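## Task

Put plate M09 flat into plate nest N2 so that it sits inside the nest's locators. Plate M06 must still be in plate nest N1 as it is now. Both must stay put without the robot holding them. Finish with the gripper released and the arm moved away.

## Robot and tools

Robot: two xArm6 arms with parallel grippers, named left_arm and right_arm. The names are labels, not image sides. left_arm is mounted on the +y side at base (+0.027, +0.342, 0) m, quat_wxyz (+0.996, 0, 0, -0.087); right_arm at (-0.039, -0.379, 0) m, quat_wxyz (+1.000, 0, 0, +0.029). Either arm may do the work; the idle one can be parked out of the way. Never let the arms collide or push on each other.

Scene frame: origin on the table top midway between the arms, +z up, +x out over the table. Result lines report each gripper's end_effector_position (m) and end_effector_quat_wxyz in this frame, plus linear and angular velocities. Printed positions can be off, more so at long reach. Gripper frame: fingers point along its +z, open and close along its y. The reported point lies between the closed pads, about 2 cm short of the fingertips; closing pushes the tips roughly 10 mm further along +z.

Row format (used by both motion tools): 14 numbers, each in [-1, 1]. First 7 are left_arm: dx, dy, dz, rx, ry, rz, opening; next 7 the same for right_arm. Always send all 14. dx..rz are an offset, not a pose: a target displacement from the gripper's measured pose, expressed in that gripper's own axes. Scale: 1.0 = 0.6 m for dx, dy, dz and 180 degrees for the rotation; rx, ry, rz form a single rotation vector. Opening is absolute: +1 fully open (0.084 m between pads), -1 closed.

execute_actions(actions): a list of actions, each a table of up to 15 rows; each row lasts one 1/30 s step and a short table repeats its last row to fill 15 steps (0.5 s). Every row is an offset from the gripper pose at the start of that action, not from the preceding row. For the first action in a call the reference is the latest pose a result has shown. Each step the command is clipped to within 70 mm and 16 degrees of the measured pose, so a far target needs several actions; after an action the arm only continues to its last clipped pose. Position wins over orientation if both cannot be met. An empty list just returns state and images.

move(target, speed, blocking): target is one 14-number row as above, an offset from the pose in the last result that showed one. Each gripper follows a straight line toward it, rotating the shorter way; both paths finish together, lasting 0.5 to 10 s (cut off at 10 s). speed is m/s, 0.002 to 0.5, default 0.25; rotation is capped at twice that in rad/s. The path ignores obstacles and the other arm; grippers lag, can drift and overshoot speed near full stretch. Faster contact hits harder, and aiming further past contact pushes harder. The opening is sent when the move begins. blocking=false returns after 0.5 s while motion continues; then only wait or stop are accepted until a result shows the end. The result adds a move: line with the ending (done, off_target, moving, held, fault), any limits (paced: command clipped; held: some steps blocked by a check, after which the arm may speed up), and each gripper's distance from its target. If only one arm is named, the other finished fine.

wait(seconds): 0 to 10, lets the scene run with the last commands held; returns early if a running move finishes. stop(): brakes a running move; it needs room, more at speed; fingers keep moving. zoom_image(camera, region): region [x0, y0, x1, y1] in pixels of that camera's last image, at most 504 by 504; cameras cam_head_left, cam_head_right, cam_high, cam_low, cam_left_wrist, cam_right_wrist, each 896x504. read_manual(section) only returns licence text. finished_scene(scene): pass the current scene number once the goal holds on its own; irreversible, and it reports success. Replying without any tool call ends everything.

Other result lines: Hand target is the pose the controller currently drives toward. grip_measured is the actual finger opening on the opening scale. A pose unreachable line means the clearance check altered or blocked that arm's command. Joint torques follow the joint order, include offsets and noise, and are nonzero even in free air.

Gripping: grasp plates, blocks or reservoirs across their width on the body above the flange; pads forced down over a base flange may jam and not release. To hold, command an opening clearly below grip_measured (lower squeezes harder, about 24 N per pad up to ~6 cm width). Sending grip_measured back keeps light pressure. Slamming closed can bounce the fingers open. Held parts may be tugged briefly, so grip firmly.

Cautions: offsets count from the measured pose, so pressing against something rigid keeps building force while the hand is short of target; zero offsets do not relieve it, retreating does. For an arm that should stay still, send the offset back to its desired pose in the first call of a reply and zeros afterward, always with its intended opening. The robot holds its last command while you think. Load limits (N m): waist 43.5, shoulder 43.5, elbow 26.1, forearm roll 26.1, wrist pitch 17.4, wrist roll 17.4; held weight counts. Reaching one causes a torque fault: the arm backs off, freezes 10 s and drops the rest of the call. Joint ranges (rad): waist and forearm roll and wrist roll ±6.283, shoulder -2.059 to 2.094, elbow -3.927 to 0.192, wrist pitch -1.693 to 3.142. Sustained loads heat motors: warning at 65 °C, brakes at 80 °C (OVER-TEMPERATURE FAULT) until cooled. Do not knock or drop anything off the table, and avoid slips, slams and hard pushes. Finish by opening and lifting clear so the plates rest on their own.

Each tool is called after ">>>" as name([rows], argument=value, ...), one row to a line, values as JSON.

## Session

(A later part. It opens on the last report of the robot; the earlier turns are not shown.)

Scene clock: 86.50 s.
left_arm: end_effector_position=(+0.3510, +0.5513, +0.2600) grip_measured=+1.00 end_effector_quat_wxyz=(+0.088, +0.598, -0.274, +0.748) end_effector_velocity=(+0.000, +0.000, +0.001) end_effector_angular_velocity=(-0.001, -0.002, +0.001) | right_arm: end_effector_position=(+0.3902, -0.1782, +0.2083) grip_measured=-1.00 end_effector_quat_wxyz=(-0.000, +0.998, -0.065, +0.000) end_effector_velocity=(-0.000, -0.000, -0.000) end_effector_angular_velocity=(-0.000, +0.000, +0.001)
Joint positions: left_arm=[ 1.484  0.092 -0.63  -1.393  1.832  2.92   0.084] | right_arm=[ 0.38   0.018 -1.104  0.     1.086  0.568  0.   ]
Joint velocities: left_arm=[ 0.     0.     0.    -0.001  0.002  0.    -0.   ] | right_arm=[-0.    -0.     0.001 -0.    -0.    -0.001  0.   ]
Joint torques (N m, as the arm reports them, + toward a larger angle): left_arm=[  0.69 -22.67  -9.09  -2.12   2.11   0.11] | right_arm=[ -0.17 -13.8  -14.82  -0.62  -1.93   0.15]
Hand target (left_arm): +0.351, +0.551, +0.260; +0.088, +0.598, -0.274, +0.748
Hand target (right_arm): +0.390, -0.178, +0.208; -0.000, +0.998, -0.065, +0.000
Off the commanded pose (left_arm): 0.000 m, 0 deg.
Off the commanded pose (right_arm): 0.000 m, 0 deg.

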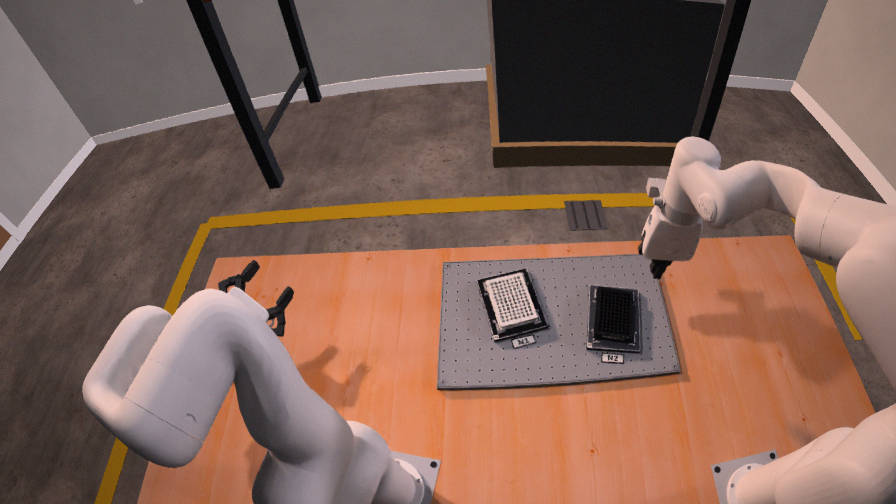

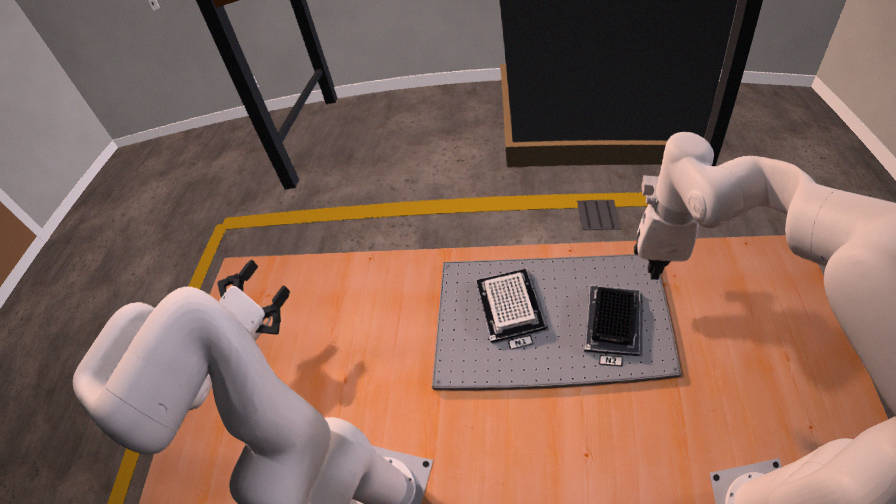

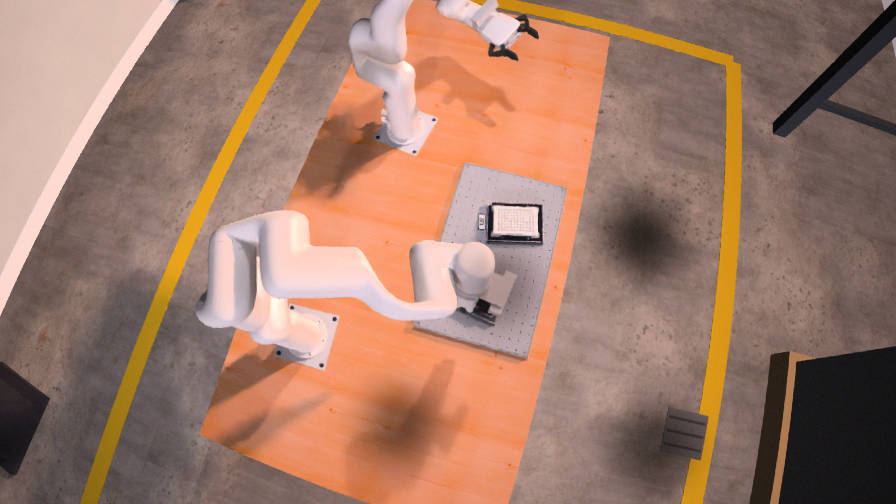

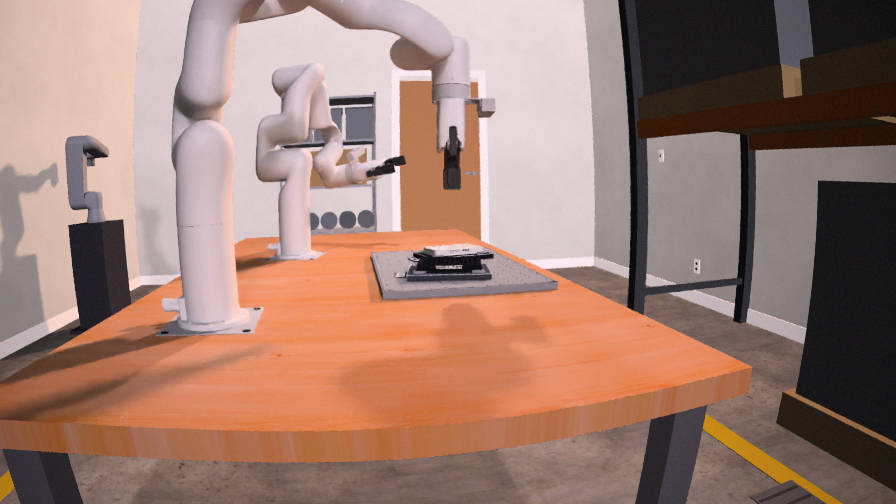

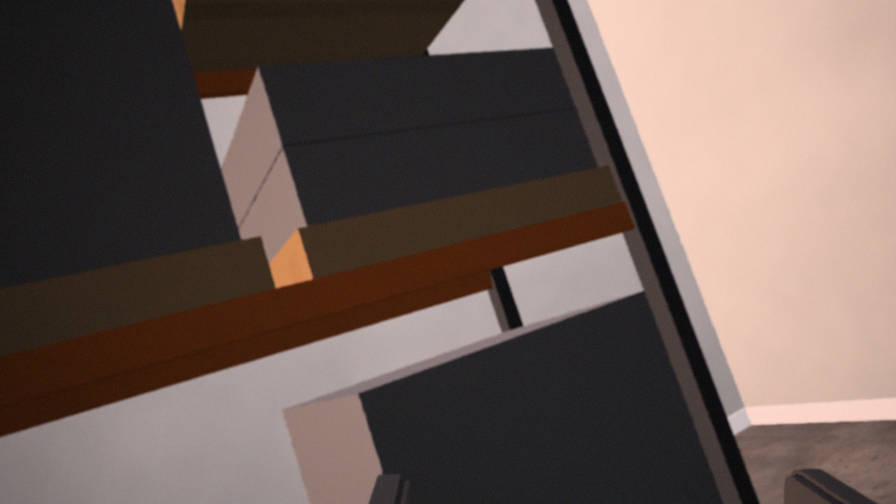

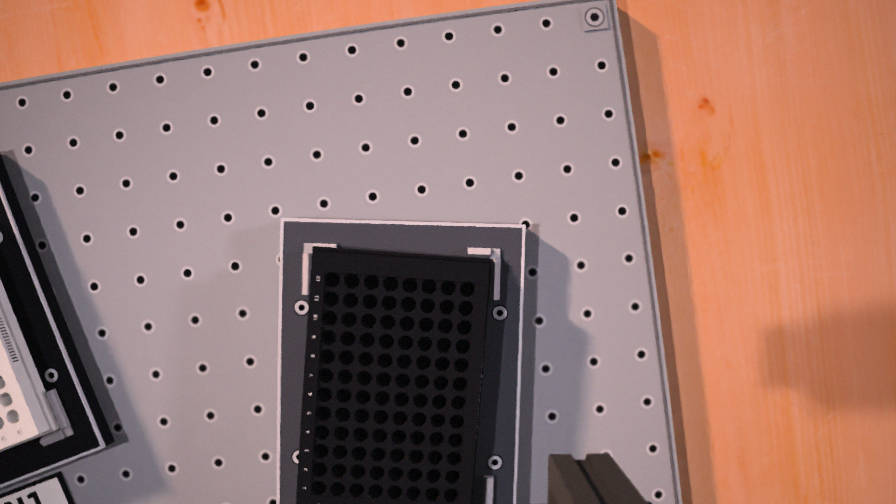

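>>> move(target=[0,0,0,0,0,0,1,-0.083,-0.236,0,0,0,0,-1])

>>> move(target=[0,0,0,0,0,0,1,0,0,0.248,0,0,0,-1], speed=0.08)

>>> move(target=[0,0,0,0,0,0,1,0,0.063,0,0,0,0,-1], speed=0.012)

>>> move(target=[0,0,0,0,0,0,1,0,-0.04,0,0,0,0,-1], speed=0.03)

>>> move(target=[0,0,0,0,0,0,1,0,0,-0.248,0,0,0,-1], speed=0.1)

>>> move(target=[0,0,0,0,0,0,1,-0.06,0.12,0,0,0,0,-1])

Scene clock: 95.87 s.
left_arm: end_effector_position=(+0.3510, +0.5513, +0.2600) grip_measured=+1.00 end_effector_quat_wxyz=(+0.088, +0.598, -0.274, +0.748) end_effector_velocity=(+0.000, -0.000, -0.000) end_effector_angular_velocity=(+0.001, -0.001, +0.001) | right_arm: end_effector_position=(+0.3595, -0.0316, +0.2088) grip_measured=-1.00 end_effector_quat_wxyz=(-0.001, +0.998, -0.066, +0.000) end_effector_velocity=(-0.001, +0.002, +0.001) end_effector_angular_velocity=(+0.001, -0.000, +0.002)
Joint positions: left_arm=[ 1.484  0.092 -0.63  -1.393  1.832  2.92   0.084] | right_arm=[ 0.659  0.201 -1.334  0.001  1.131  0.848  0.   ]
Joint velocities: left_arm=[-0.     0.     0.001 -0.001 -0.001  0.002  0.   ] | right_arm=[ 0.003  0.001 -0.003  0.     0.001  0.002  0.   ]
Joint torques (N m, as the arm reports them, + toward a larger angle): left_arm=[  0.79 -23.13  -8.99  -1.8    2.16   0.03] | right_arm=[ -0.26 -16.39 -14.79  -0.94  -1.74   0.14]
Hand target (left_arm): +0.351, +0.551, +0.260; +0.088, +0.598, -0.274, +0.748
Hand target (right_arm): +0.359, -0.031, +0.209; -0.001, +0.998, -0.065, +0.000
Off the commanded pose (left_arm): 0.000 m, 0 deg.
Off the commanded pose (right_arm): 0.001 m, 0 deg.
move: done

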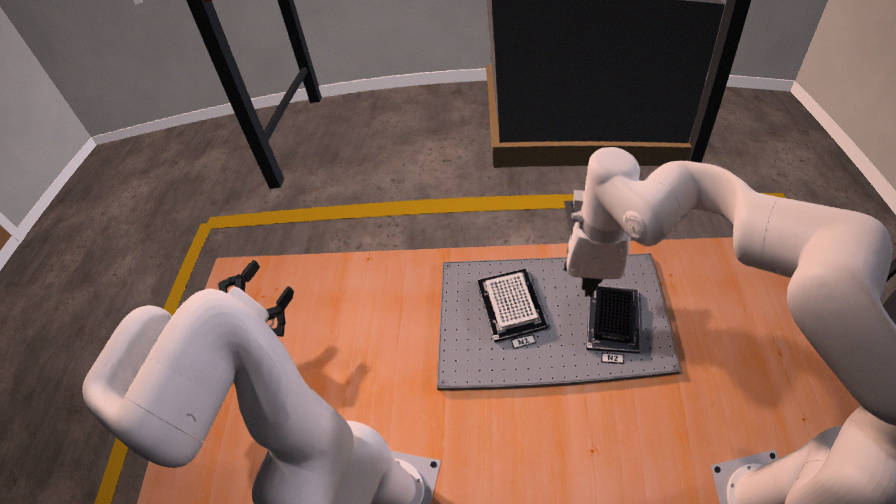

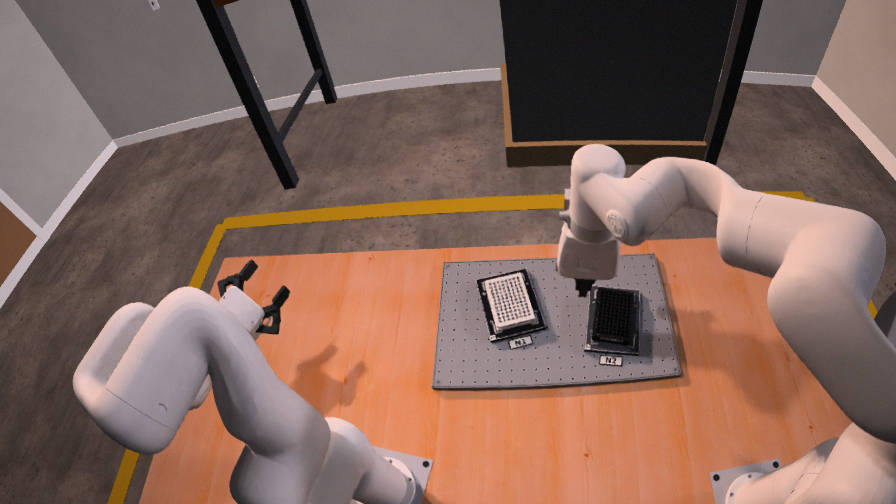

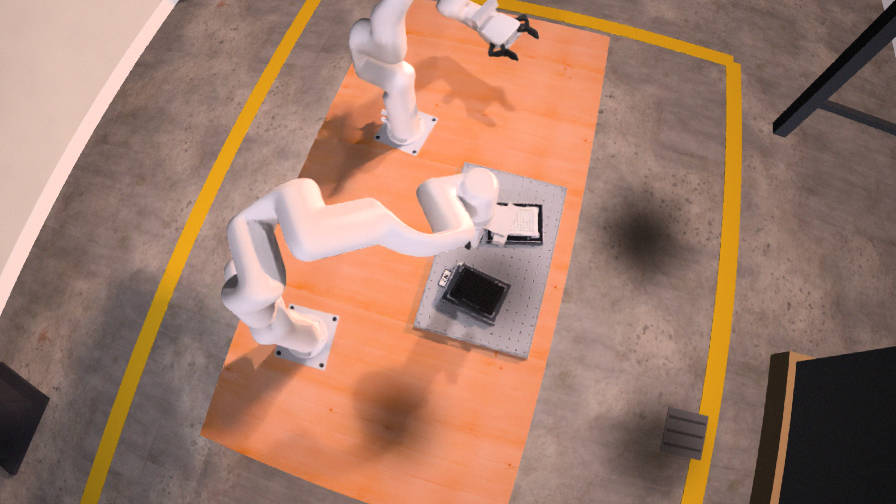

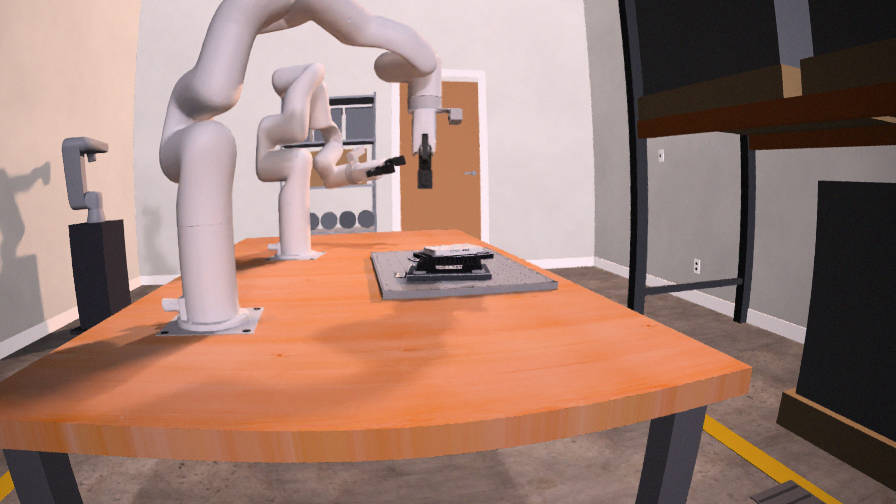

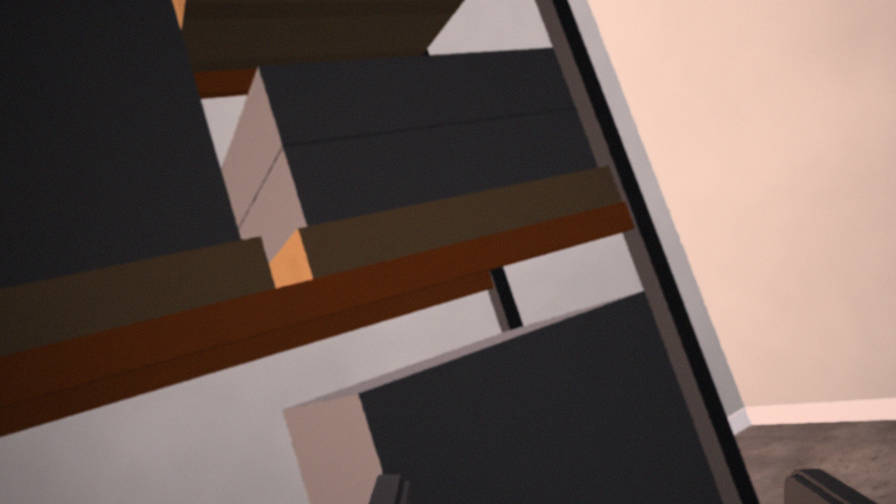

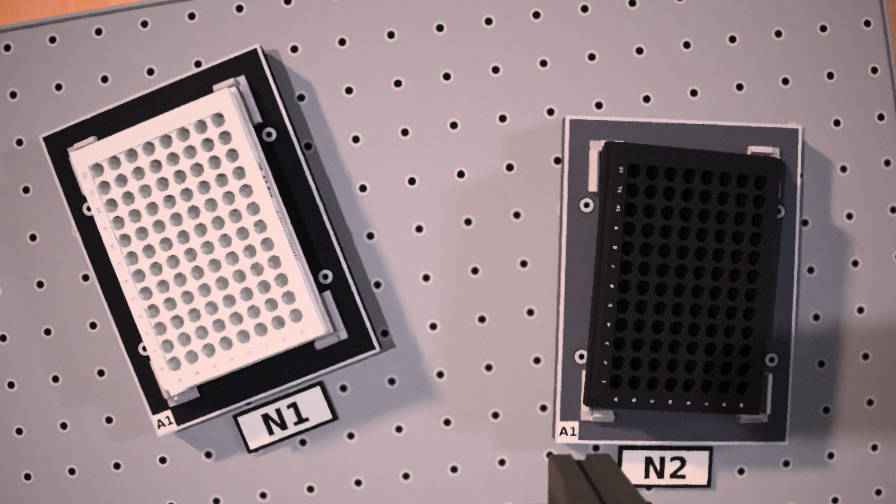

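Scene clock: 98.07 s.
left_arm: end_effector_position=(+0.3510, +0.5513, +0.2600) grip_measured=+1.00 end_effector_quat_wxyz=(+0.088, +0.598, -0.274, +0.748) end_effector_velocity=(-0.000, +0.000, -0.000) end_effector_angular_velocity=(+0.001, -0.001, -0.001) | right_arm: end_effector_position=(+0.3595, -0.0308, +0.0605) grip_measured=-1.00 end_effector_quat_wxyz=(-0.002, +0.998, -0.065, +0.001) end_effector_velocity=(+0.000, +0.000, +0.001) end_effector_angular_velocity=(+0.001, -0.001, +0.001)
Joint positions: left_arm=[ 1.484  0.092 -0.63  -1.393  1.832  2.92   0.084] | right_arm=[ 0.66   0.404 -1.161  0.002  0.753  0.847  0.   ]
Joint velocities: left_arm=[ 0.001  0.001 -0.001  0.001  0.001  0.002  0.   ] | right_arm=[ 0.    -0.001 -0.     0.    -0.001 -0.001  0.   ]
Joint torques (N m, as the arm reports them, + toward a larger angle): left_arm=[  0.96 -22.86  -8.98  -1.87   2.27   0.05] | right_arm=[ -0.25 -17.68 -12.7   -0.77  -1.86   0.02]
Hand target (left_arm): +0.351, +0.551, +0.260; +0.088, +0.598, -0.274, +0.748
Hand target (right_arm): +0.359, -0.031, +0.060; -0.001, +0.998, -0.066, +0.000
Off the commanded pose (left_arm): 0.000 m, 0 deg.
Off the commanded pose (right_arm): 0.001 m, 0 deg.
move: done

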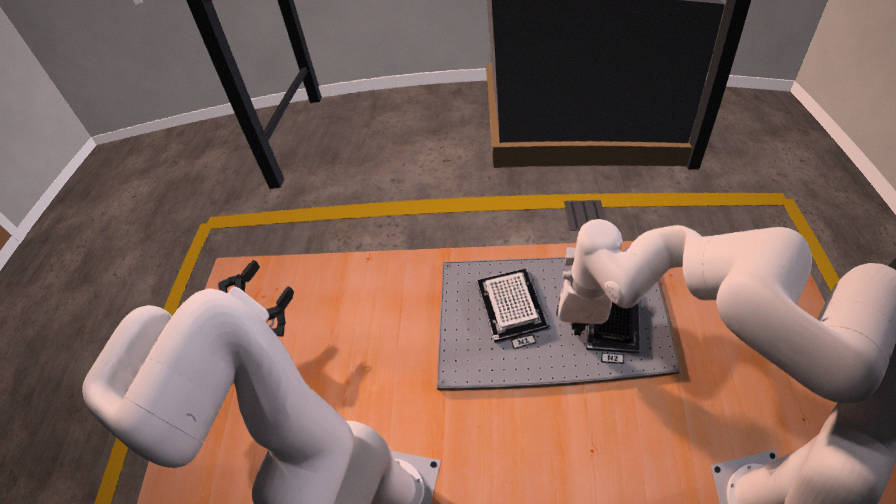

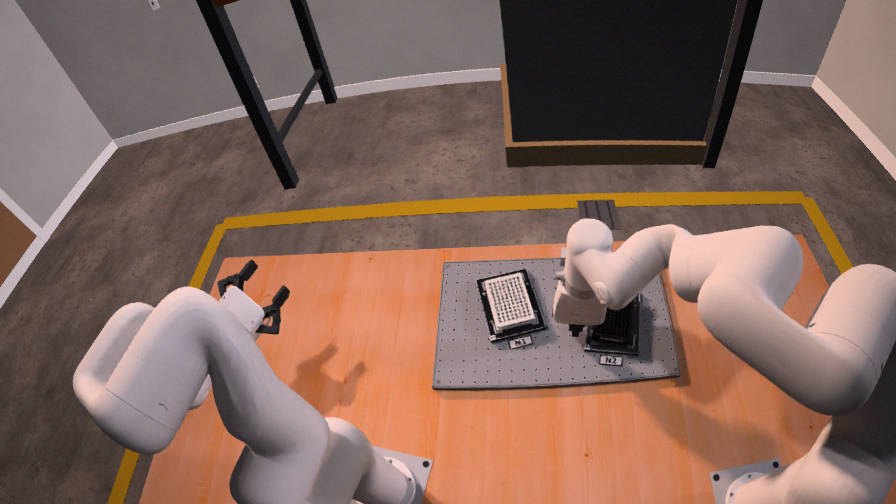

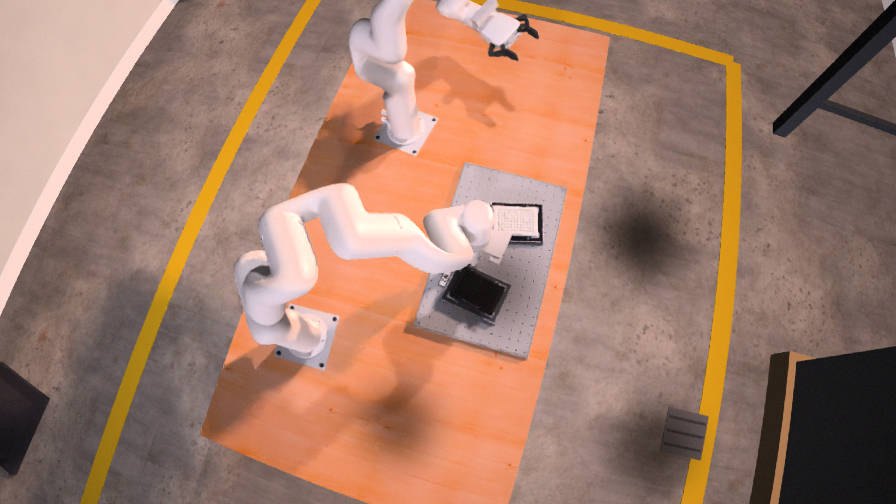

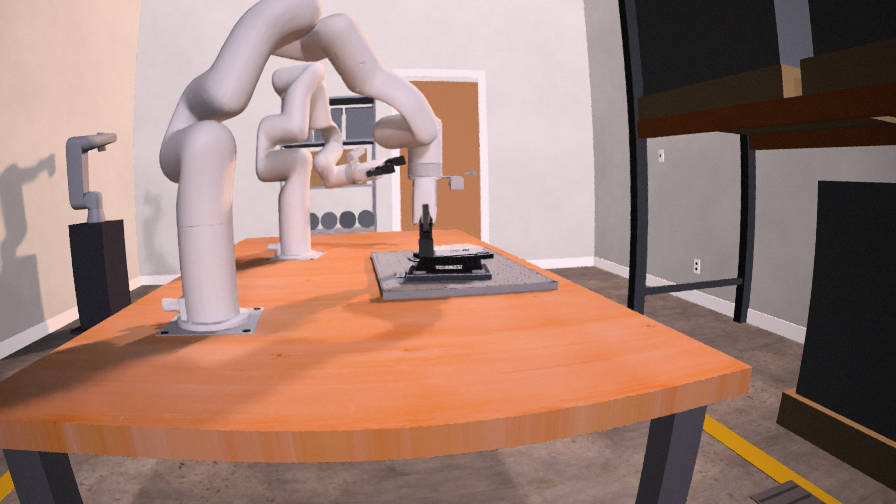

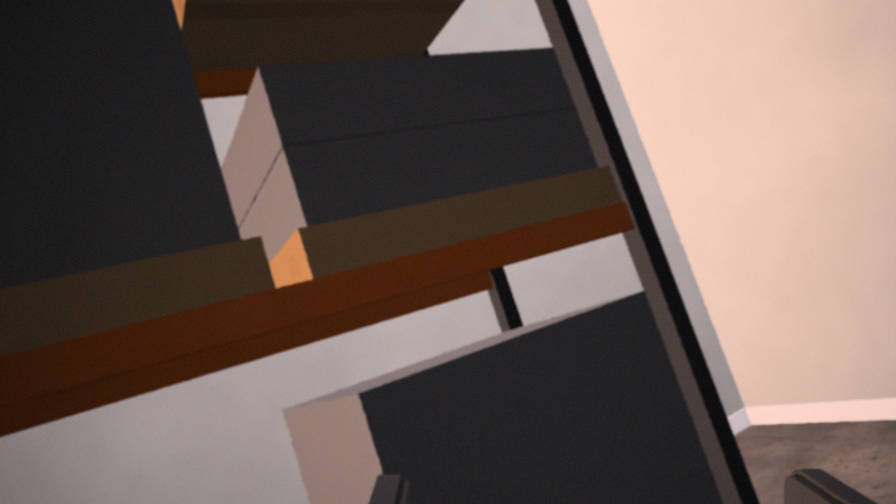

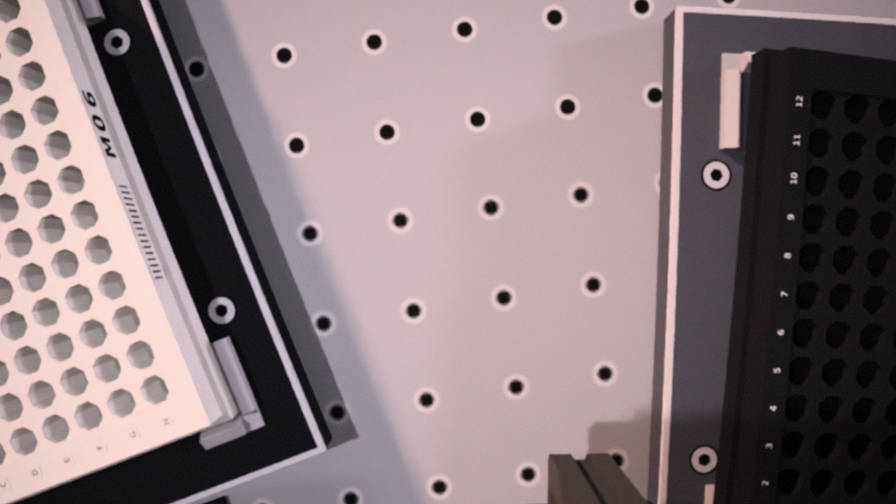

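Scene clock: 101.43 s.
left_arm: end_effector_position=(+0.3510, +0.5513, +0.2600) grip_measured=+1.00 end_effector_quat_wxyz=(+0.088, +0.598, -0.274, +0.748) end_effector_velocity=(+0.000, +0.001, +0.000) end_effector_angular_velocity=(+0.002, -0.001, -0.000) | right_arm: end_effector_position=(+0.3548, -0.0679, +0.0607) grip_measured=-1.00 end_effector_quat_wxyz=(-0.002, +0.998, -0.065, +0.001) end_effector_velocity=(-0.000, -0.001, -0.001) end_effector_angular_velocity=(-0.001, +0.001, +0.001)
Joint positions: left_arm=[ 1.484  0.092 -0.63  -1.393  1.832  2.92   0.084] | right_arm=[ 0.611  0.326 -1.041  0.002  0.712  0.797  0.   ]
Joint velocities: left_arm=[ 0.     0.    -0.002  0.     0.     0.001  0.   ] | right_arm=[-0.001 -0.     0.003 -0.    -0.001 -0.001  0.   ]
Joint torques (N m, as the arm reports them, + toward a larger angle): left_arm=[  0.71 -23.27  -8.8   -1.7    2.23   0.24] | right_arm=[ -1.04 -16.07 -12.47  -1.23  -1.66   0.12]
Hand target (left_arm): +0.351, +0.551, +0.260; +0.088, +0.598, -0.274, +0.748
Hand target (right_arm): +0.355, -0.068, +0.060; -0.002, +0.998, -0.065, +0.001
Off the commanded pose (left_arm): 0.000 m, 0 deg.
Off the commanded pose (right_arm): 0.000 m, 0 deg.
move: done

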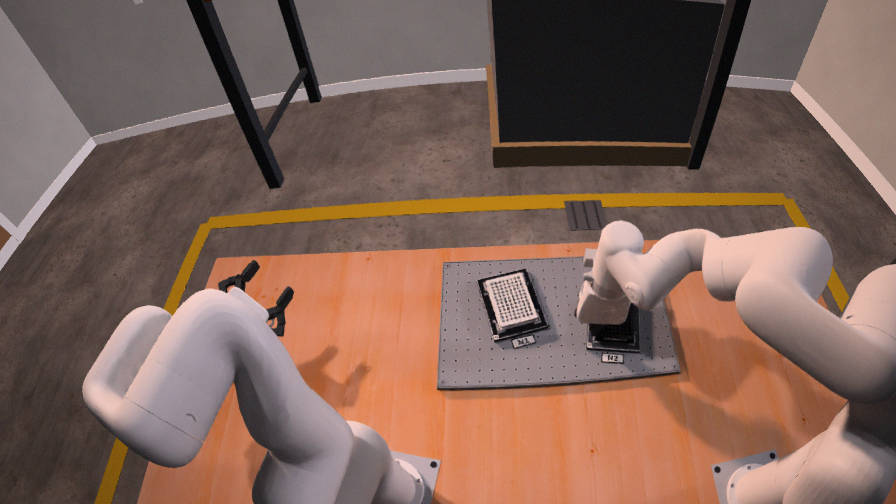

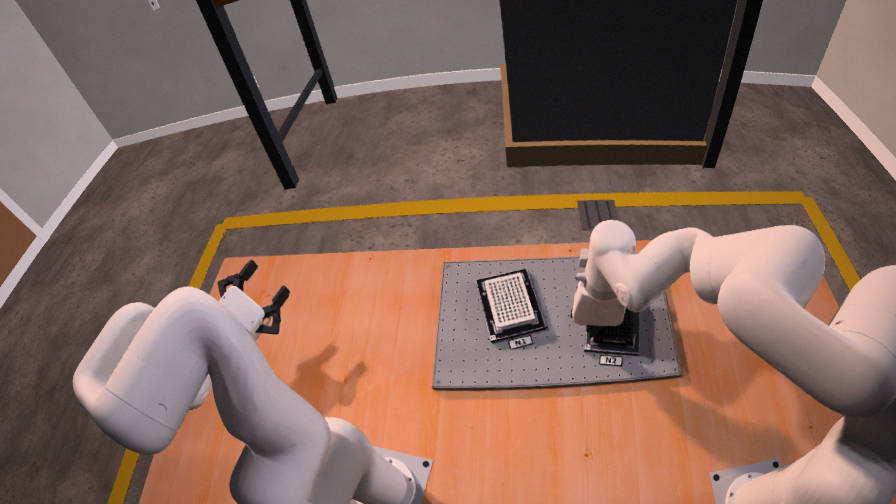

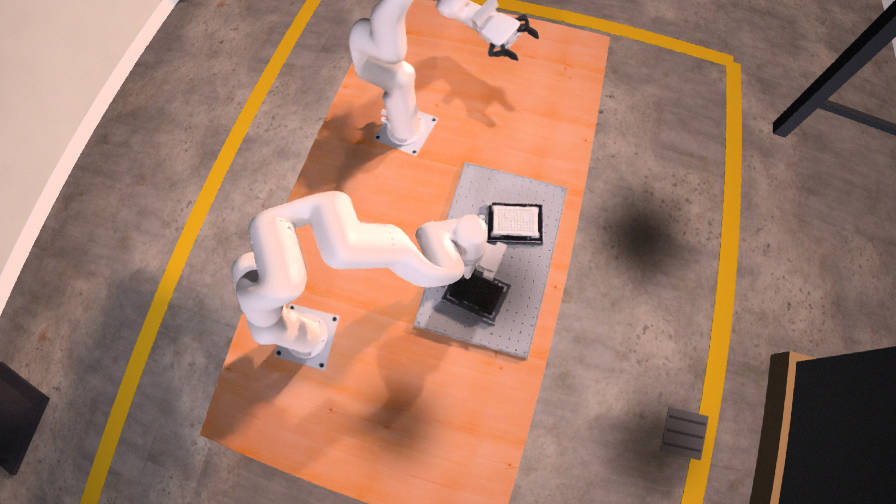

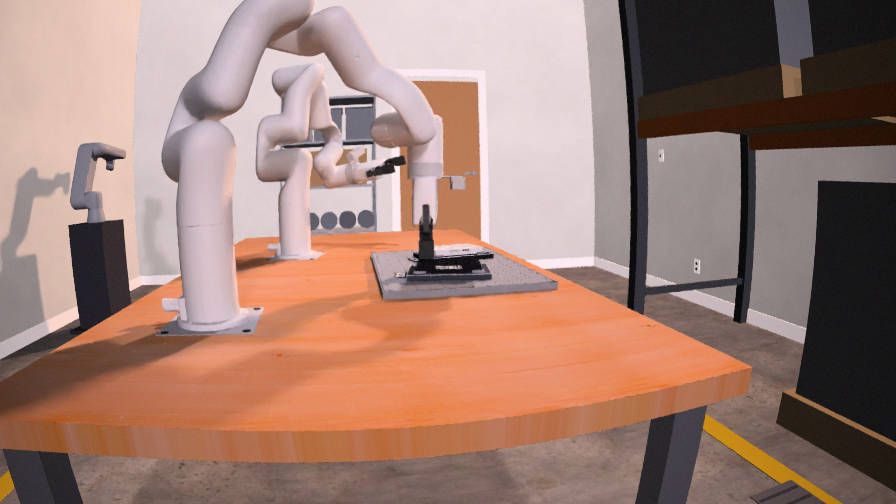

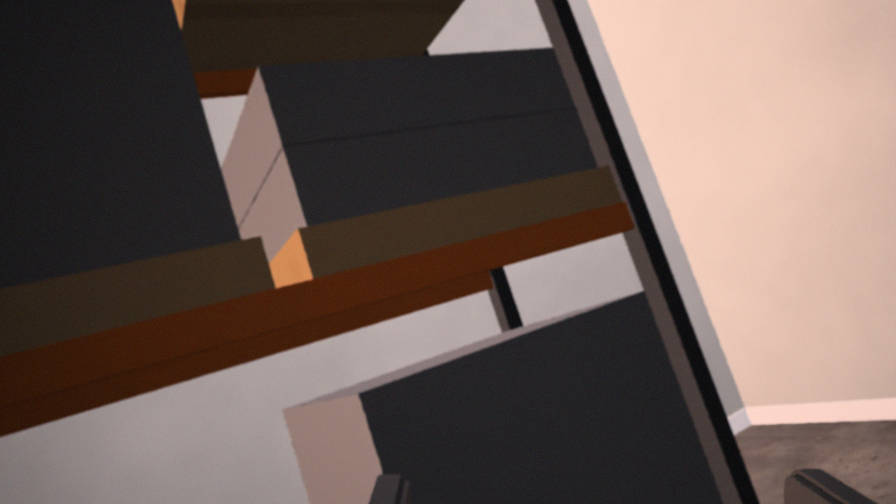

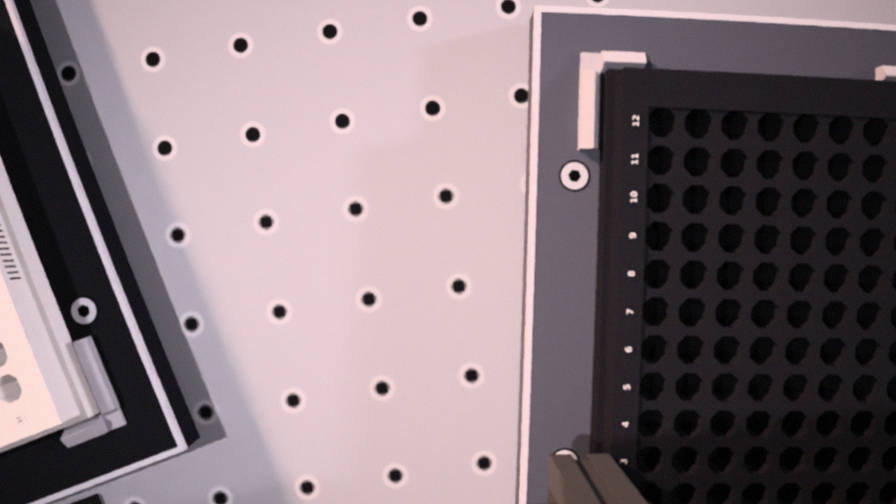

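Scene clock: 102.53 s.
left_arm: end_effector_position=(+0.3510, +0.5513, +0.2600) grip_measured=+1.00 end_effector_quat_wxyz=(+0.088, +0.598, -0.274, +0.748) end_effector_velocity=(-0.000, +0.001, +0.000) end_effector_angular_velocity=(-0.000, +0.001, +0.001) | right_arm: end_effector_position=(+0.3579, -0.0442, +0.0608) grip_measured=-1.00 end_effector_quat_wxyz=(-0.002, +0.998, -0.065, +0.001) end_effector_velocity=(+0.000, -0.000, +0.000) end_effector_angular_velocity=(-0.000, -0.000, -0.002)
Joint positions: left_arm=[ 1.484  0.092 -0.63  -1.393  1.832  2.92   0.084] | right_arm=[ 0.643  0.374 -1.116  0.002  0.737  0.829  0.   ]
Joint velocities: left_arm=[ 0.001  0.001 -0.002 -0.    -0.    -0.002  0.   ] | right_arm=[-0.001  0.    -0.001 -0.     0.     0.001  0.   ]
Joint torques (N m, as the arm reports them, + toward a larger angle): left_arm=[  0.83 -22.88  -9.    -1.81   2.07   0.07] | right_arm=[ -0.01 -16.93 -12.78  -0.94  -2.08   0.32]
Hand target (left_arm): +0.351, +0.551, +0.260; +0.088, +0.598, -0.274, +0.748
Hand target (right_arm): +0.358, -0.044, +0.061; -0.002, +0.998, -0.065, +0.001
Off the commanded pose (left_arm): 0.000 m, 0 deg.
Off the commanded pose (right_arm): 0.000 m, 0 deg.
move: done

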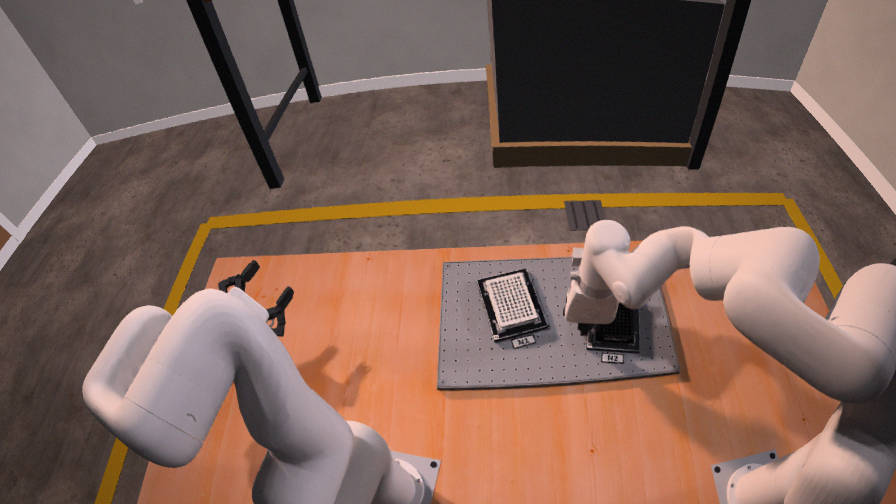

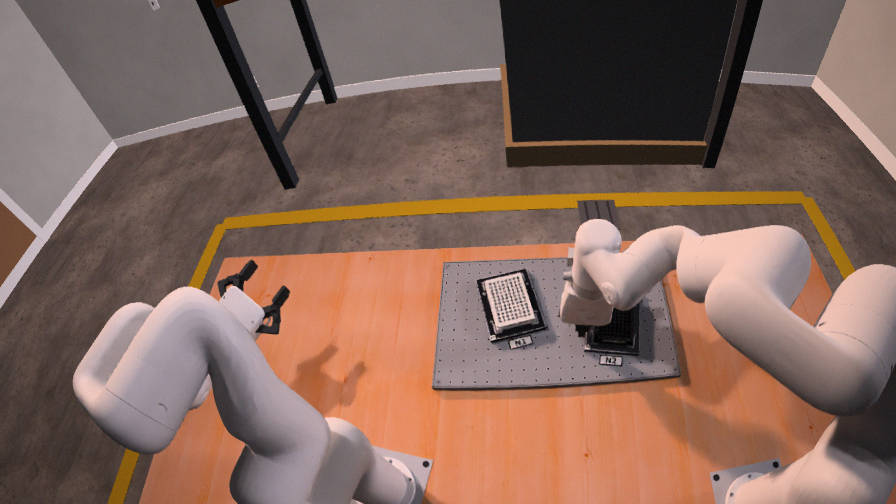

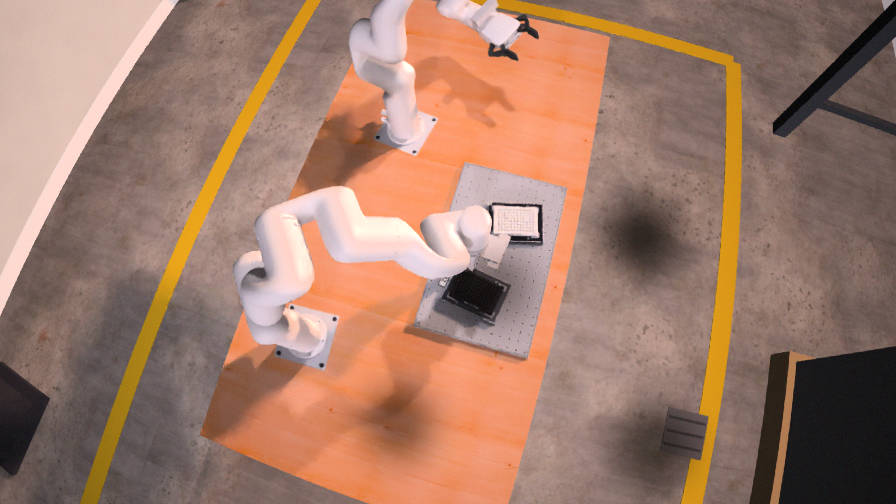

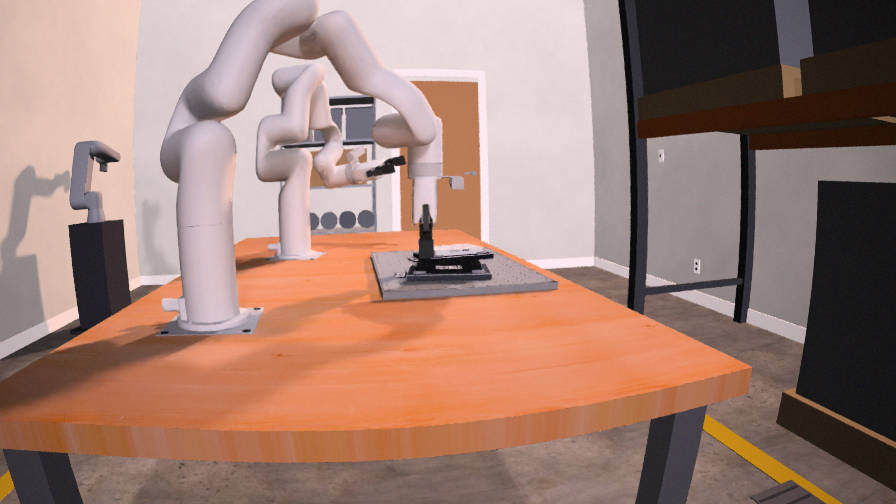

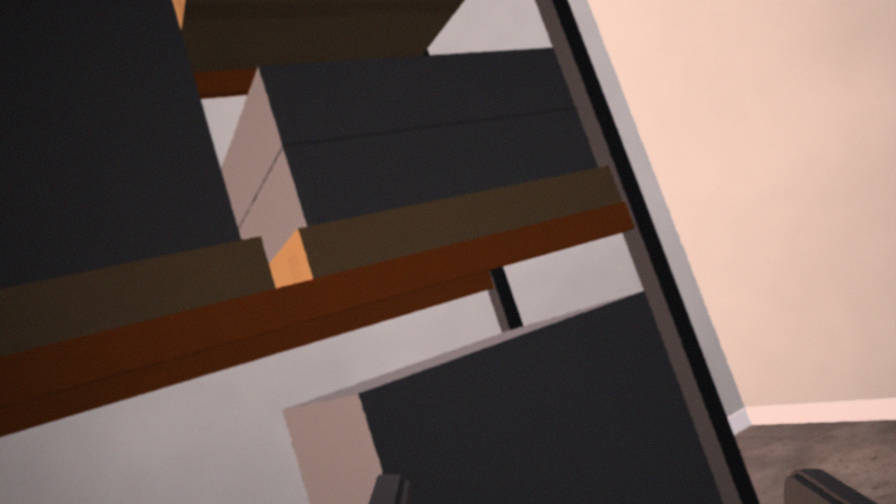

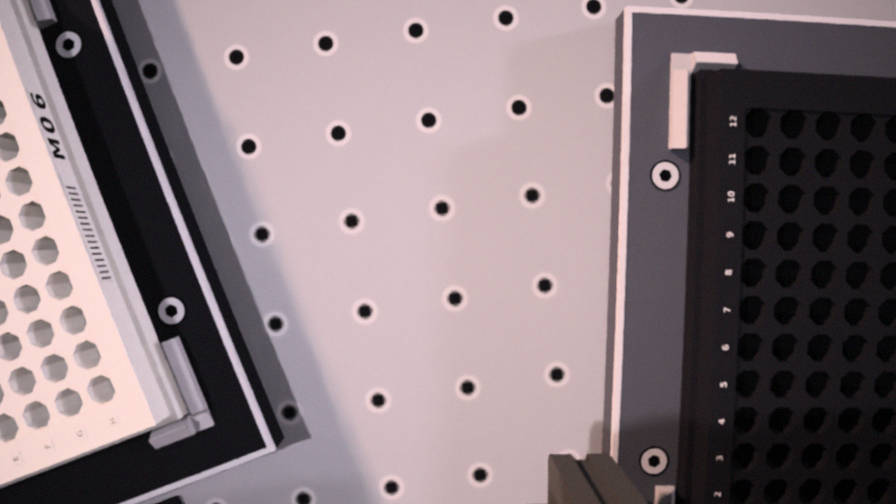

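Scene clock: 104.33 s.
left_arm: end_effector_position=(+0.3510, +0.5513, +0.2600) grip_measured=+1.00 end_effector_quat_wxyz=(+0.088, +0.598, -0.274, +0.748) end_effector_velocity=(+0.000, -0.000, -0.001) end_effector_angular_velocity=(+0.003, +0.001, -0.001) | right_arm: end_effector_position=(+0.3577, -0.0451, +0.2090) grip_measured=-1.00 end_effector_quat_wxyz=(-0.001, +0.998, -0.066, +0.001) end_effector_velocity=(-0.002, -0.001, -0.005) end_effector_angular_velocity=(-0.009, +0.010, +0.001)
Joint positions: left_arm=[ 1.484  0.092 -0.63  -1.393  1.832  2.92   0.084] | right_arm=[ 0.642  0.165 -1.288  0.001  1.12   0.83   0.   ]
Joint velocities: left_arm=[-0.     0.    -0.001  0.002 -0.002  0.002  0.   ] | right_arm=[ 0.     0.006  0.003 -0.     0.005 -0.001  0.   ]
Joint torques (N m, as the arm reports them, + toward a larger angle): left_arm=[  0.62 -22.84  -9.48  -1.83   2.39   0.17] | right_arm=[  0.07 -16.44 -14.93  -0.83  -2.     0.22]
Hand target (left_arm): +0.351, +0.551, +0.260; +0.088, +0.598, -0.274, +0.748
Hand target (right_arm): +0.358, -0.045, +0.210; -0.002, +0.998, -0.066, +0.001
Off the commanded pose (left_arm): 0.000 m, 0 deg.
Off the commanded pose (right_arm): 0.001 m, 0 deg.
move: done

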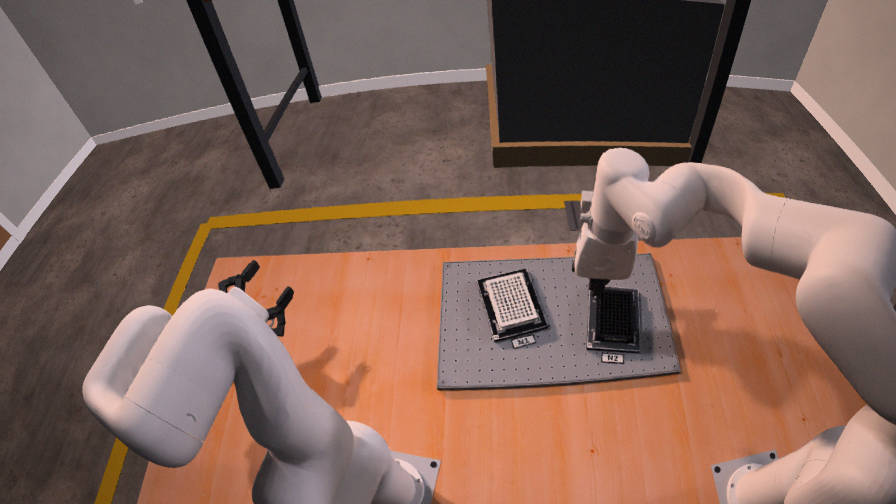

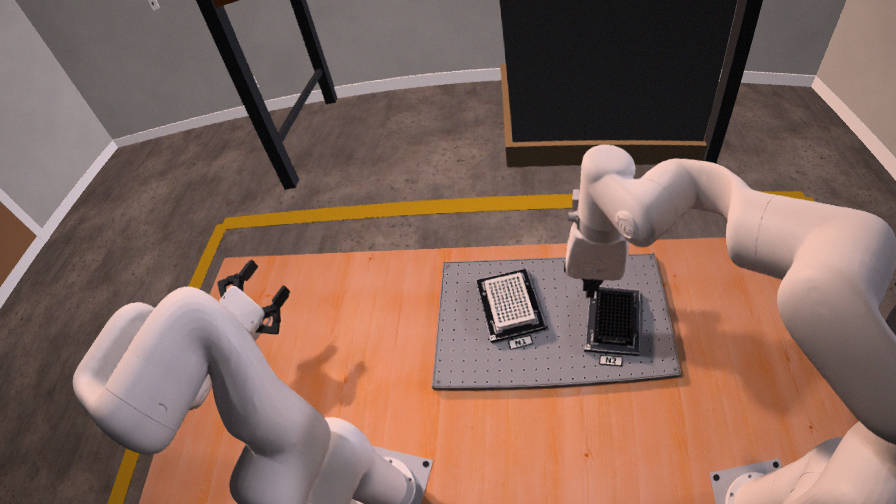

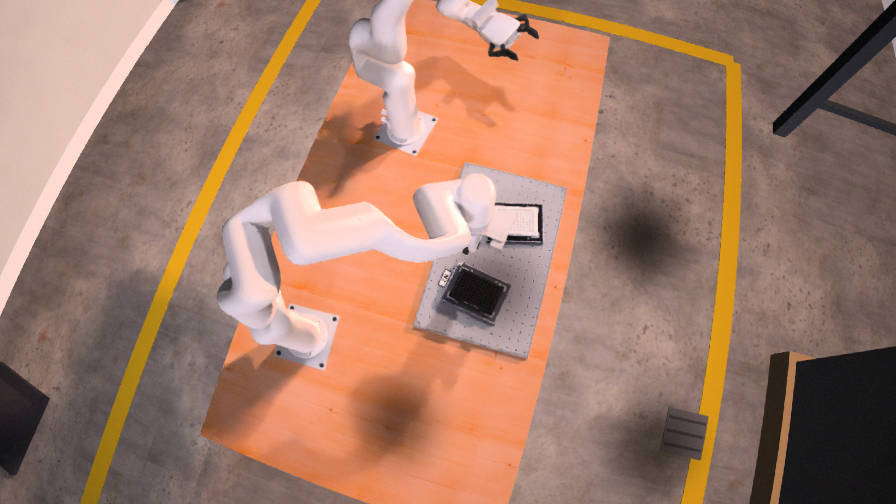

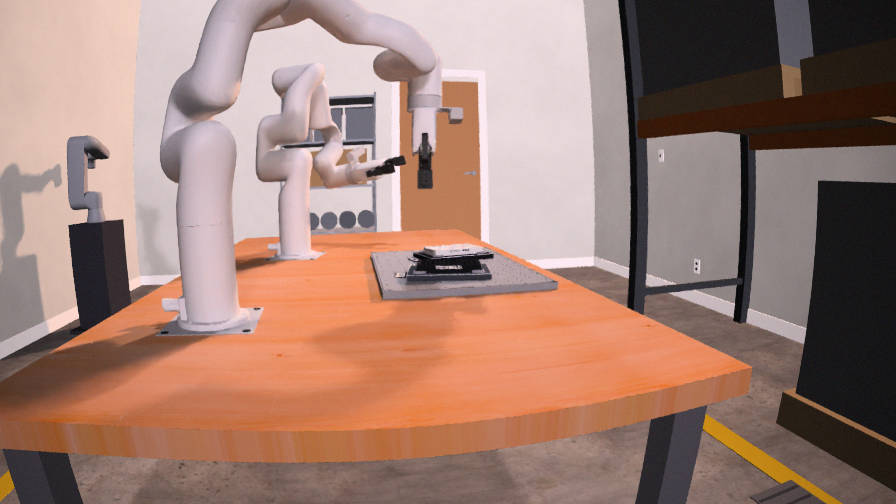

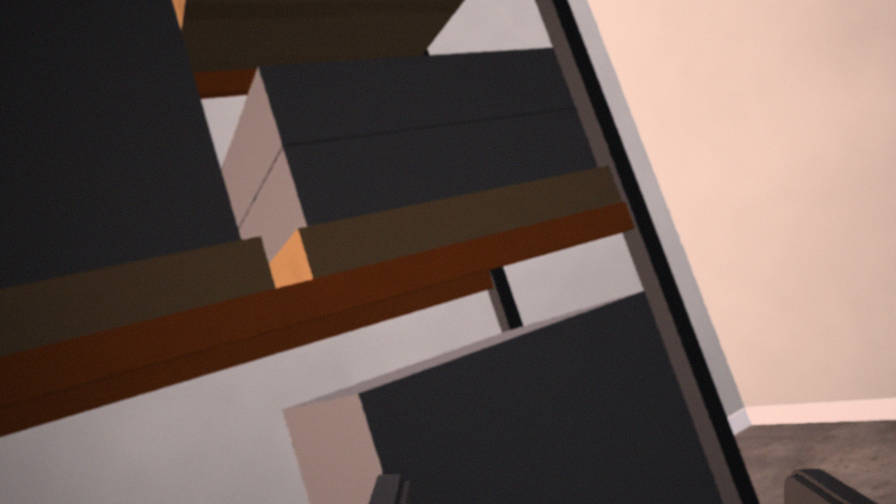

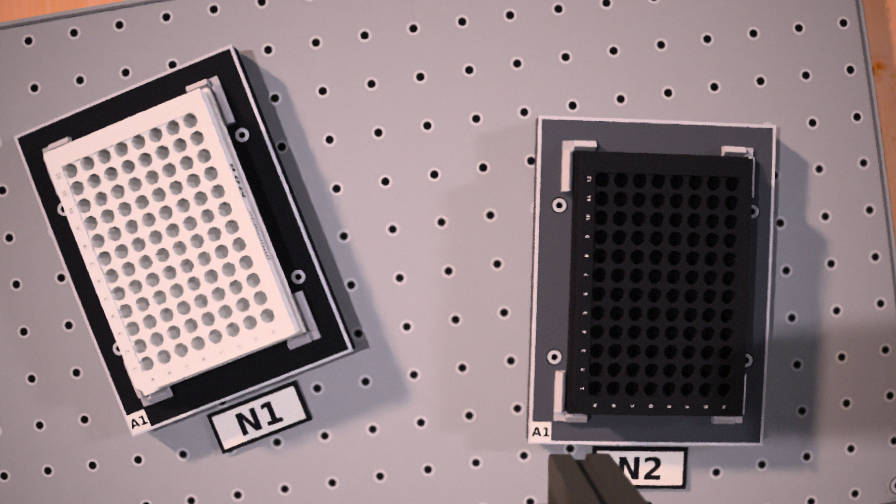

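Scene clock: 105.17 s.
left_arm: end_effector_position=(+0.3510, +0.5513, +0.2600) grip_measured=+1.00 end_effector_quat_wxyz=(+0.088, +0.598, -0.274, +0.748) end_effector_velocity=(+0.000, +0.001, +0.000) end_effector_angular_velocity=(+0.003, -0.001, +0.001) | right_arm: end_effector_position=(+0.3127, -0.1117, +0.2086) grip_measured=-1.00 end_effector_quat_wxyz=(-0.001, +0.998, -0.066, +0.001) end_effector_velocity=(-0.001, -0.001, -0.001) end_effector_angular_velocity=(-0.001, +0.002, +0.001)
Joint positions: left_arm=[ 1.484  0.092 -0.63  -1.393  1.832  2.92   0.084] | right_arm=[ 0.592 -0.091 -0.982  0.001  1.071  0.78   0.   ]
Joint velocities: left_arm=[-0.     0.    -0.001 -0.001 -0.     0.002 -0.   ] | right_arm=[-0.    -0.002  0.004  0.    -0.001 -0.001  0.   ]
Joint torques (N m, as the arm reports them, + toward a larger angle): left_arm=[  1.14 -22.86  -9.17  -1.72   2.09   0.16] | right_arm=[  0.19 -12.01 -14.63  -1.07  -1.88   0.03]
Hand target (left_arm): +0.351, +0.551, +0.260; +0.088, +0.598, -0.274, +0.748
Hand target (right_arm): +0.313, -0.112, +0.209; -0.001, +0.998, -0.066, +0.001
Off the commanded pose (left_arm): 0.000 m, 0 deg.
Off the commanded pose (right_arm): 0.000 m, 0 deg.
move: done

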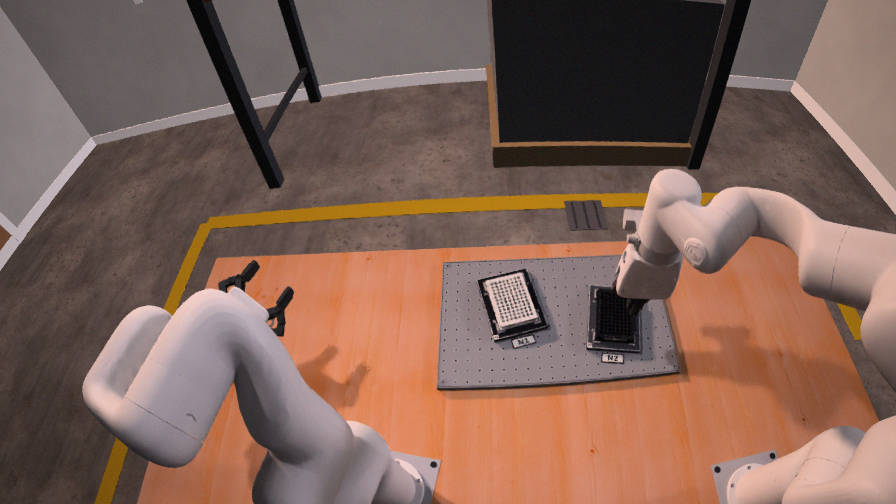

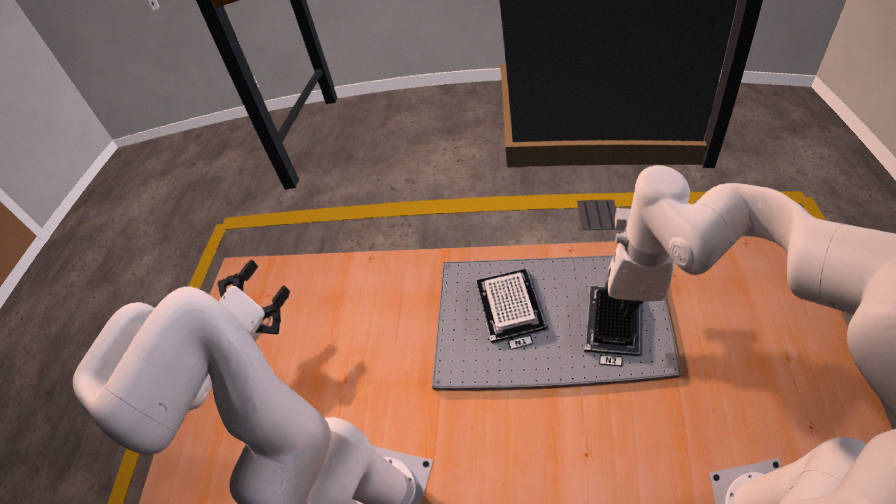

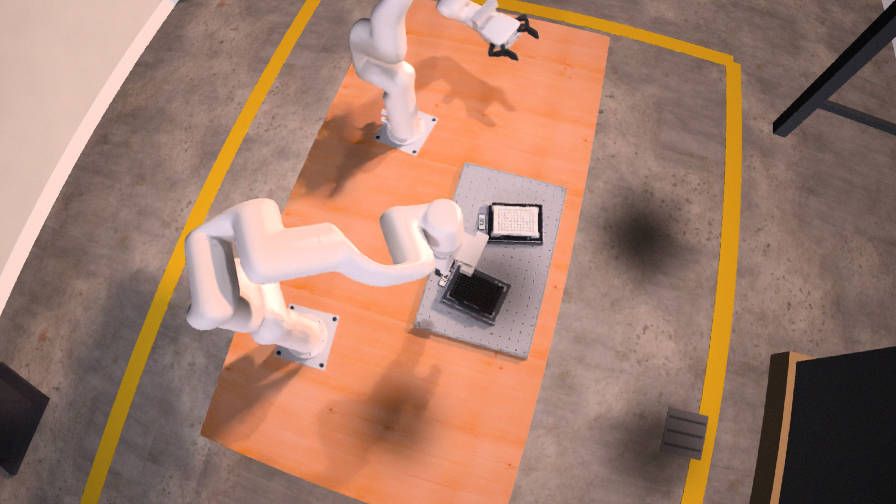

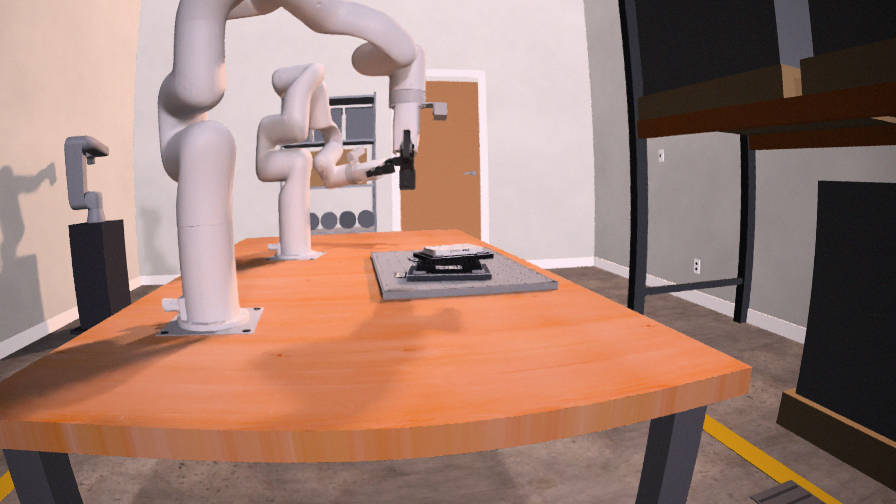

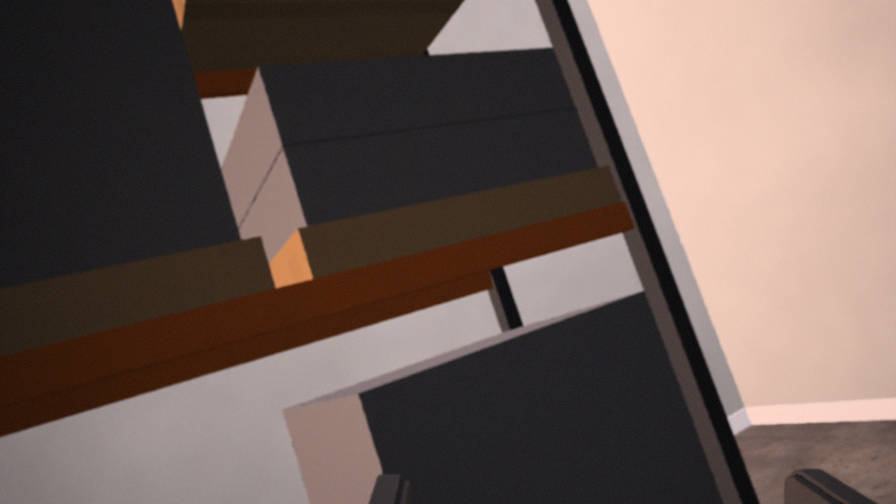

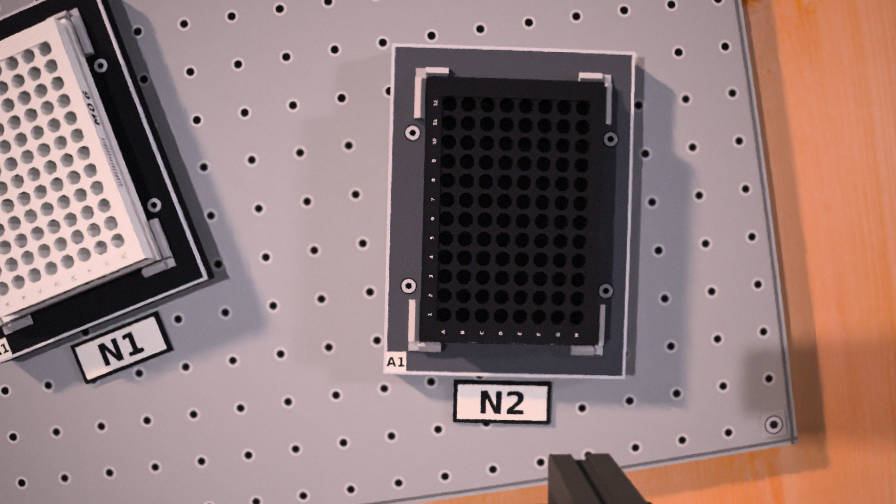

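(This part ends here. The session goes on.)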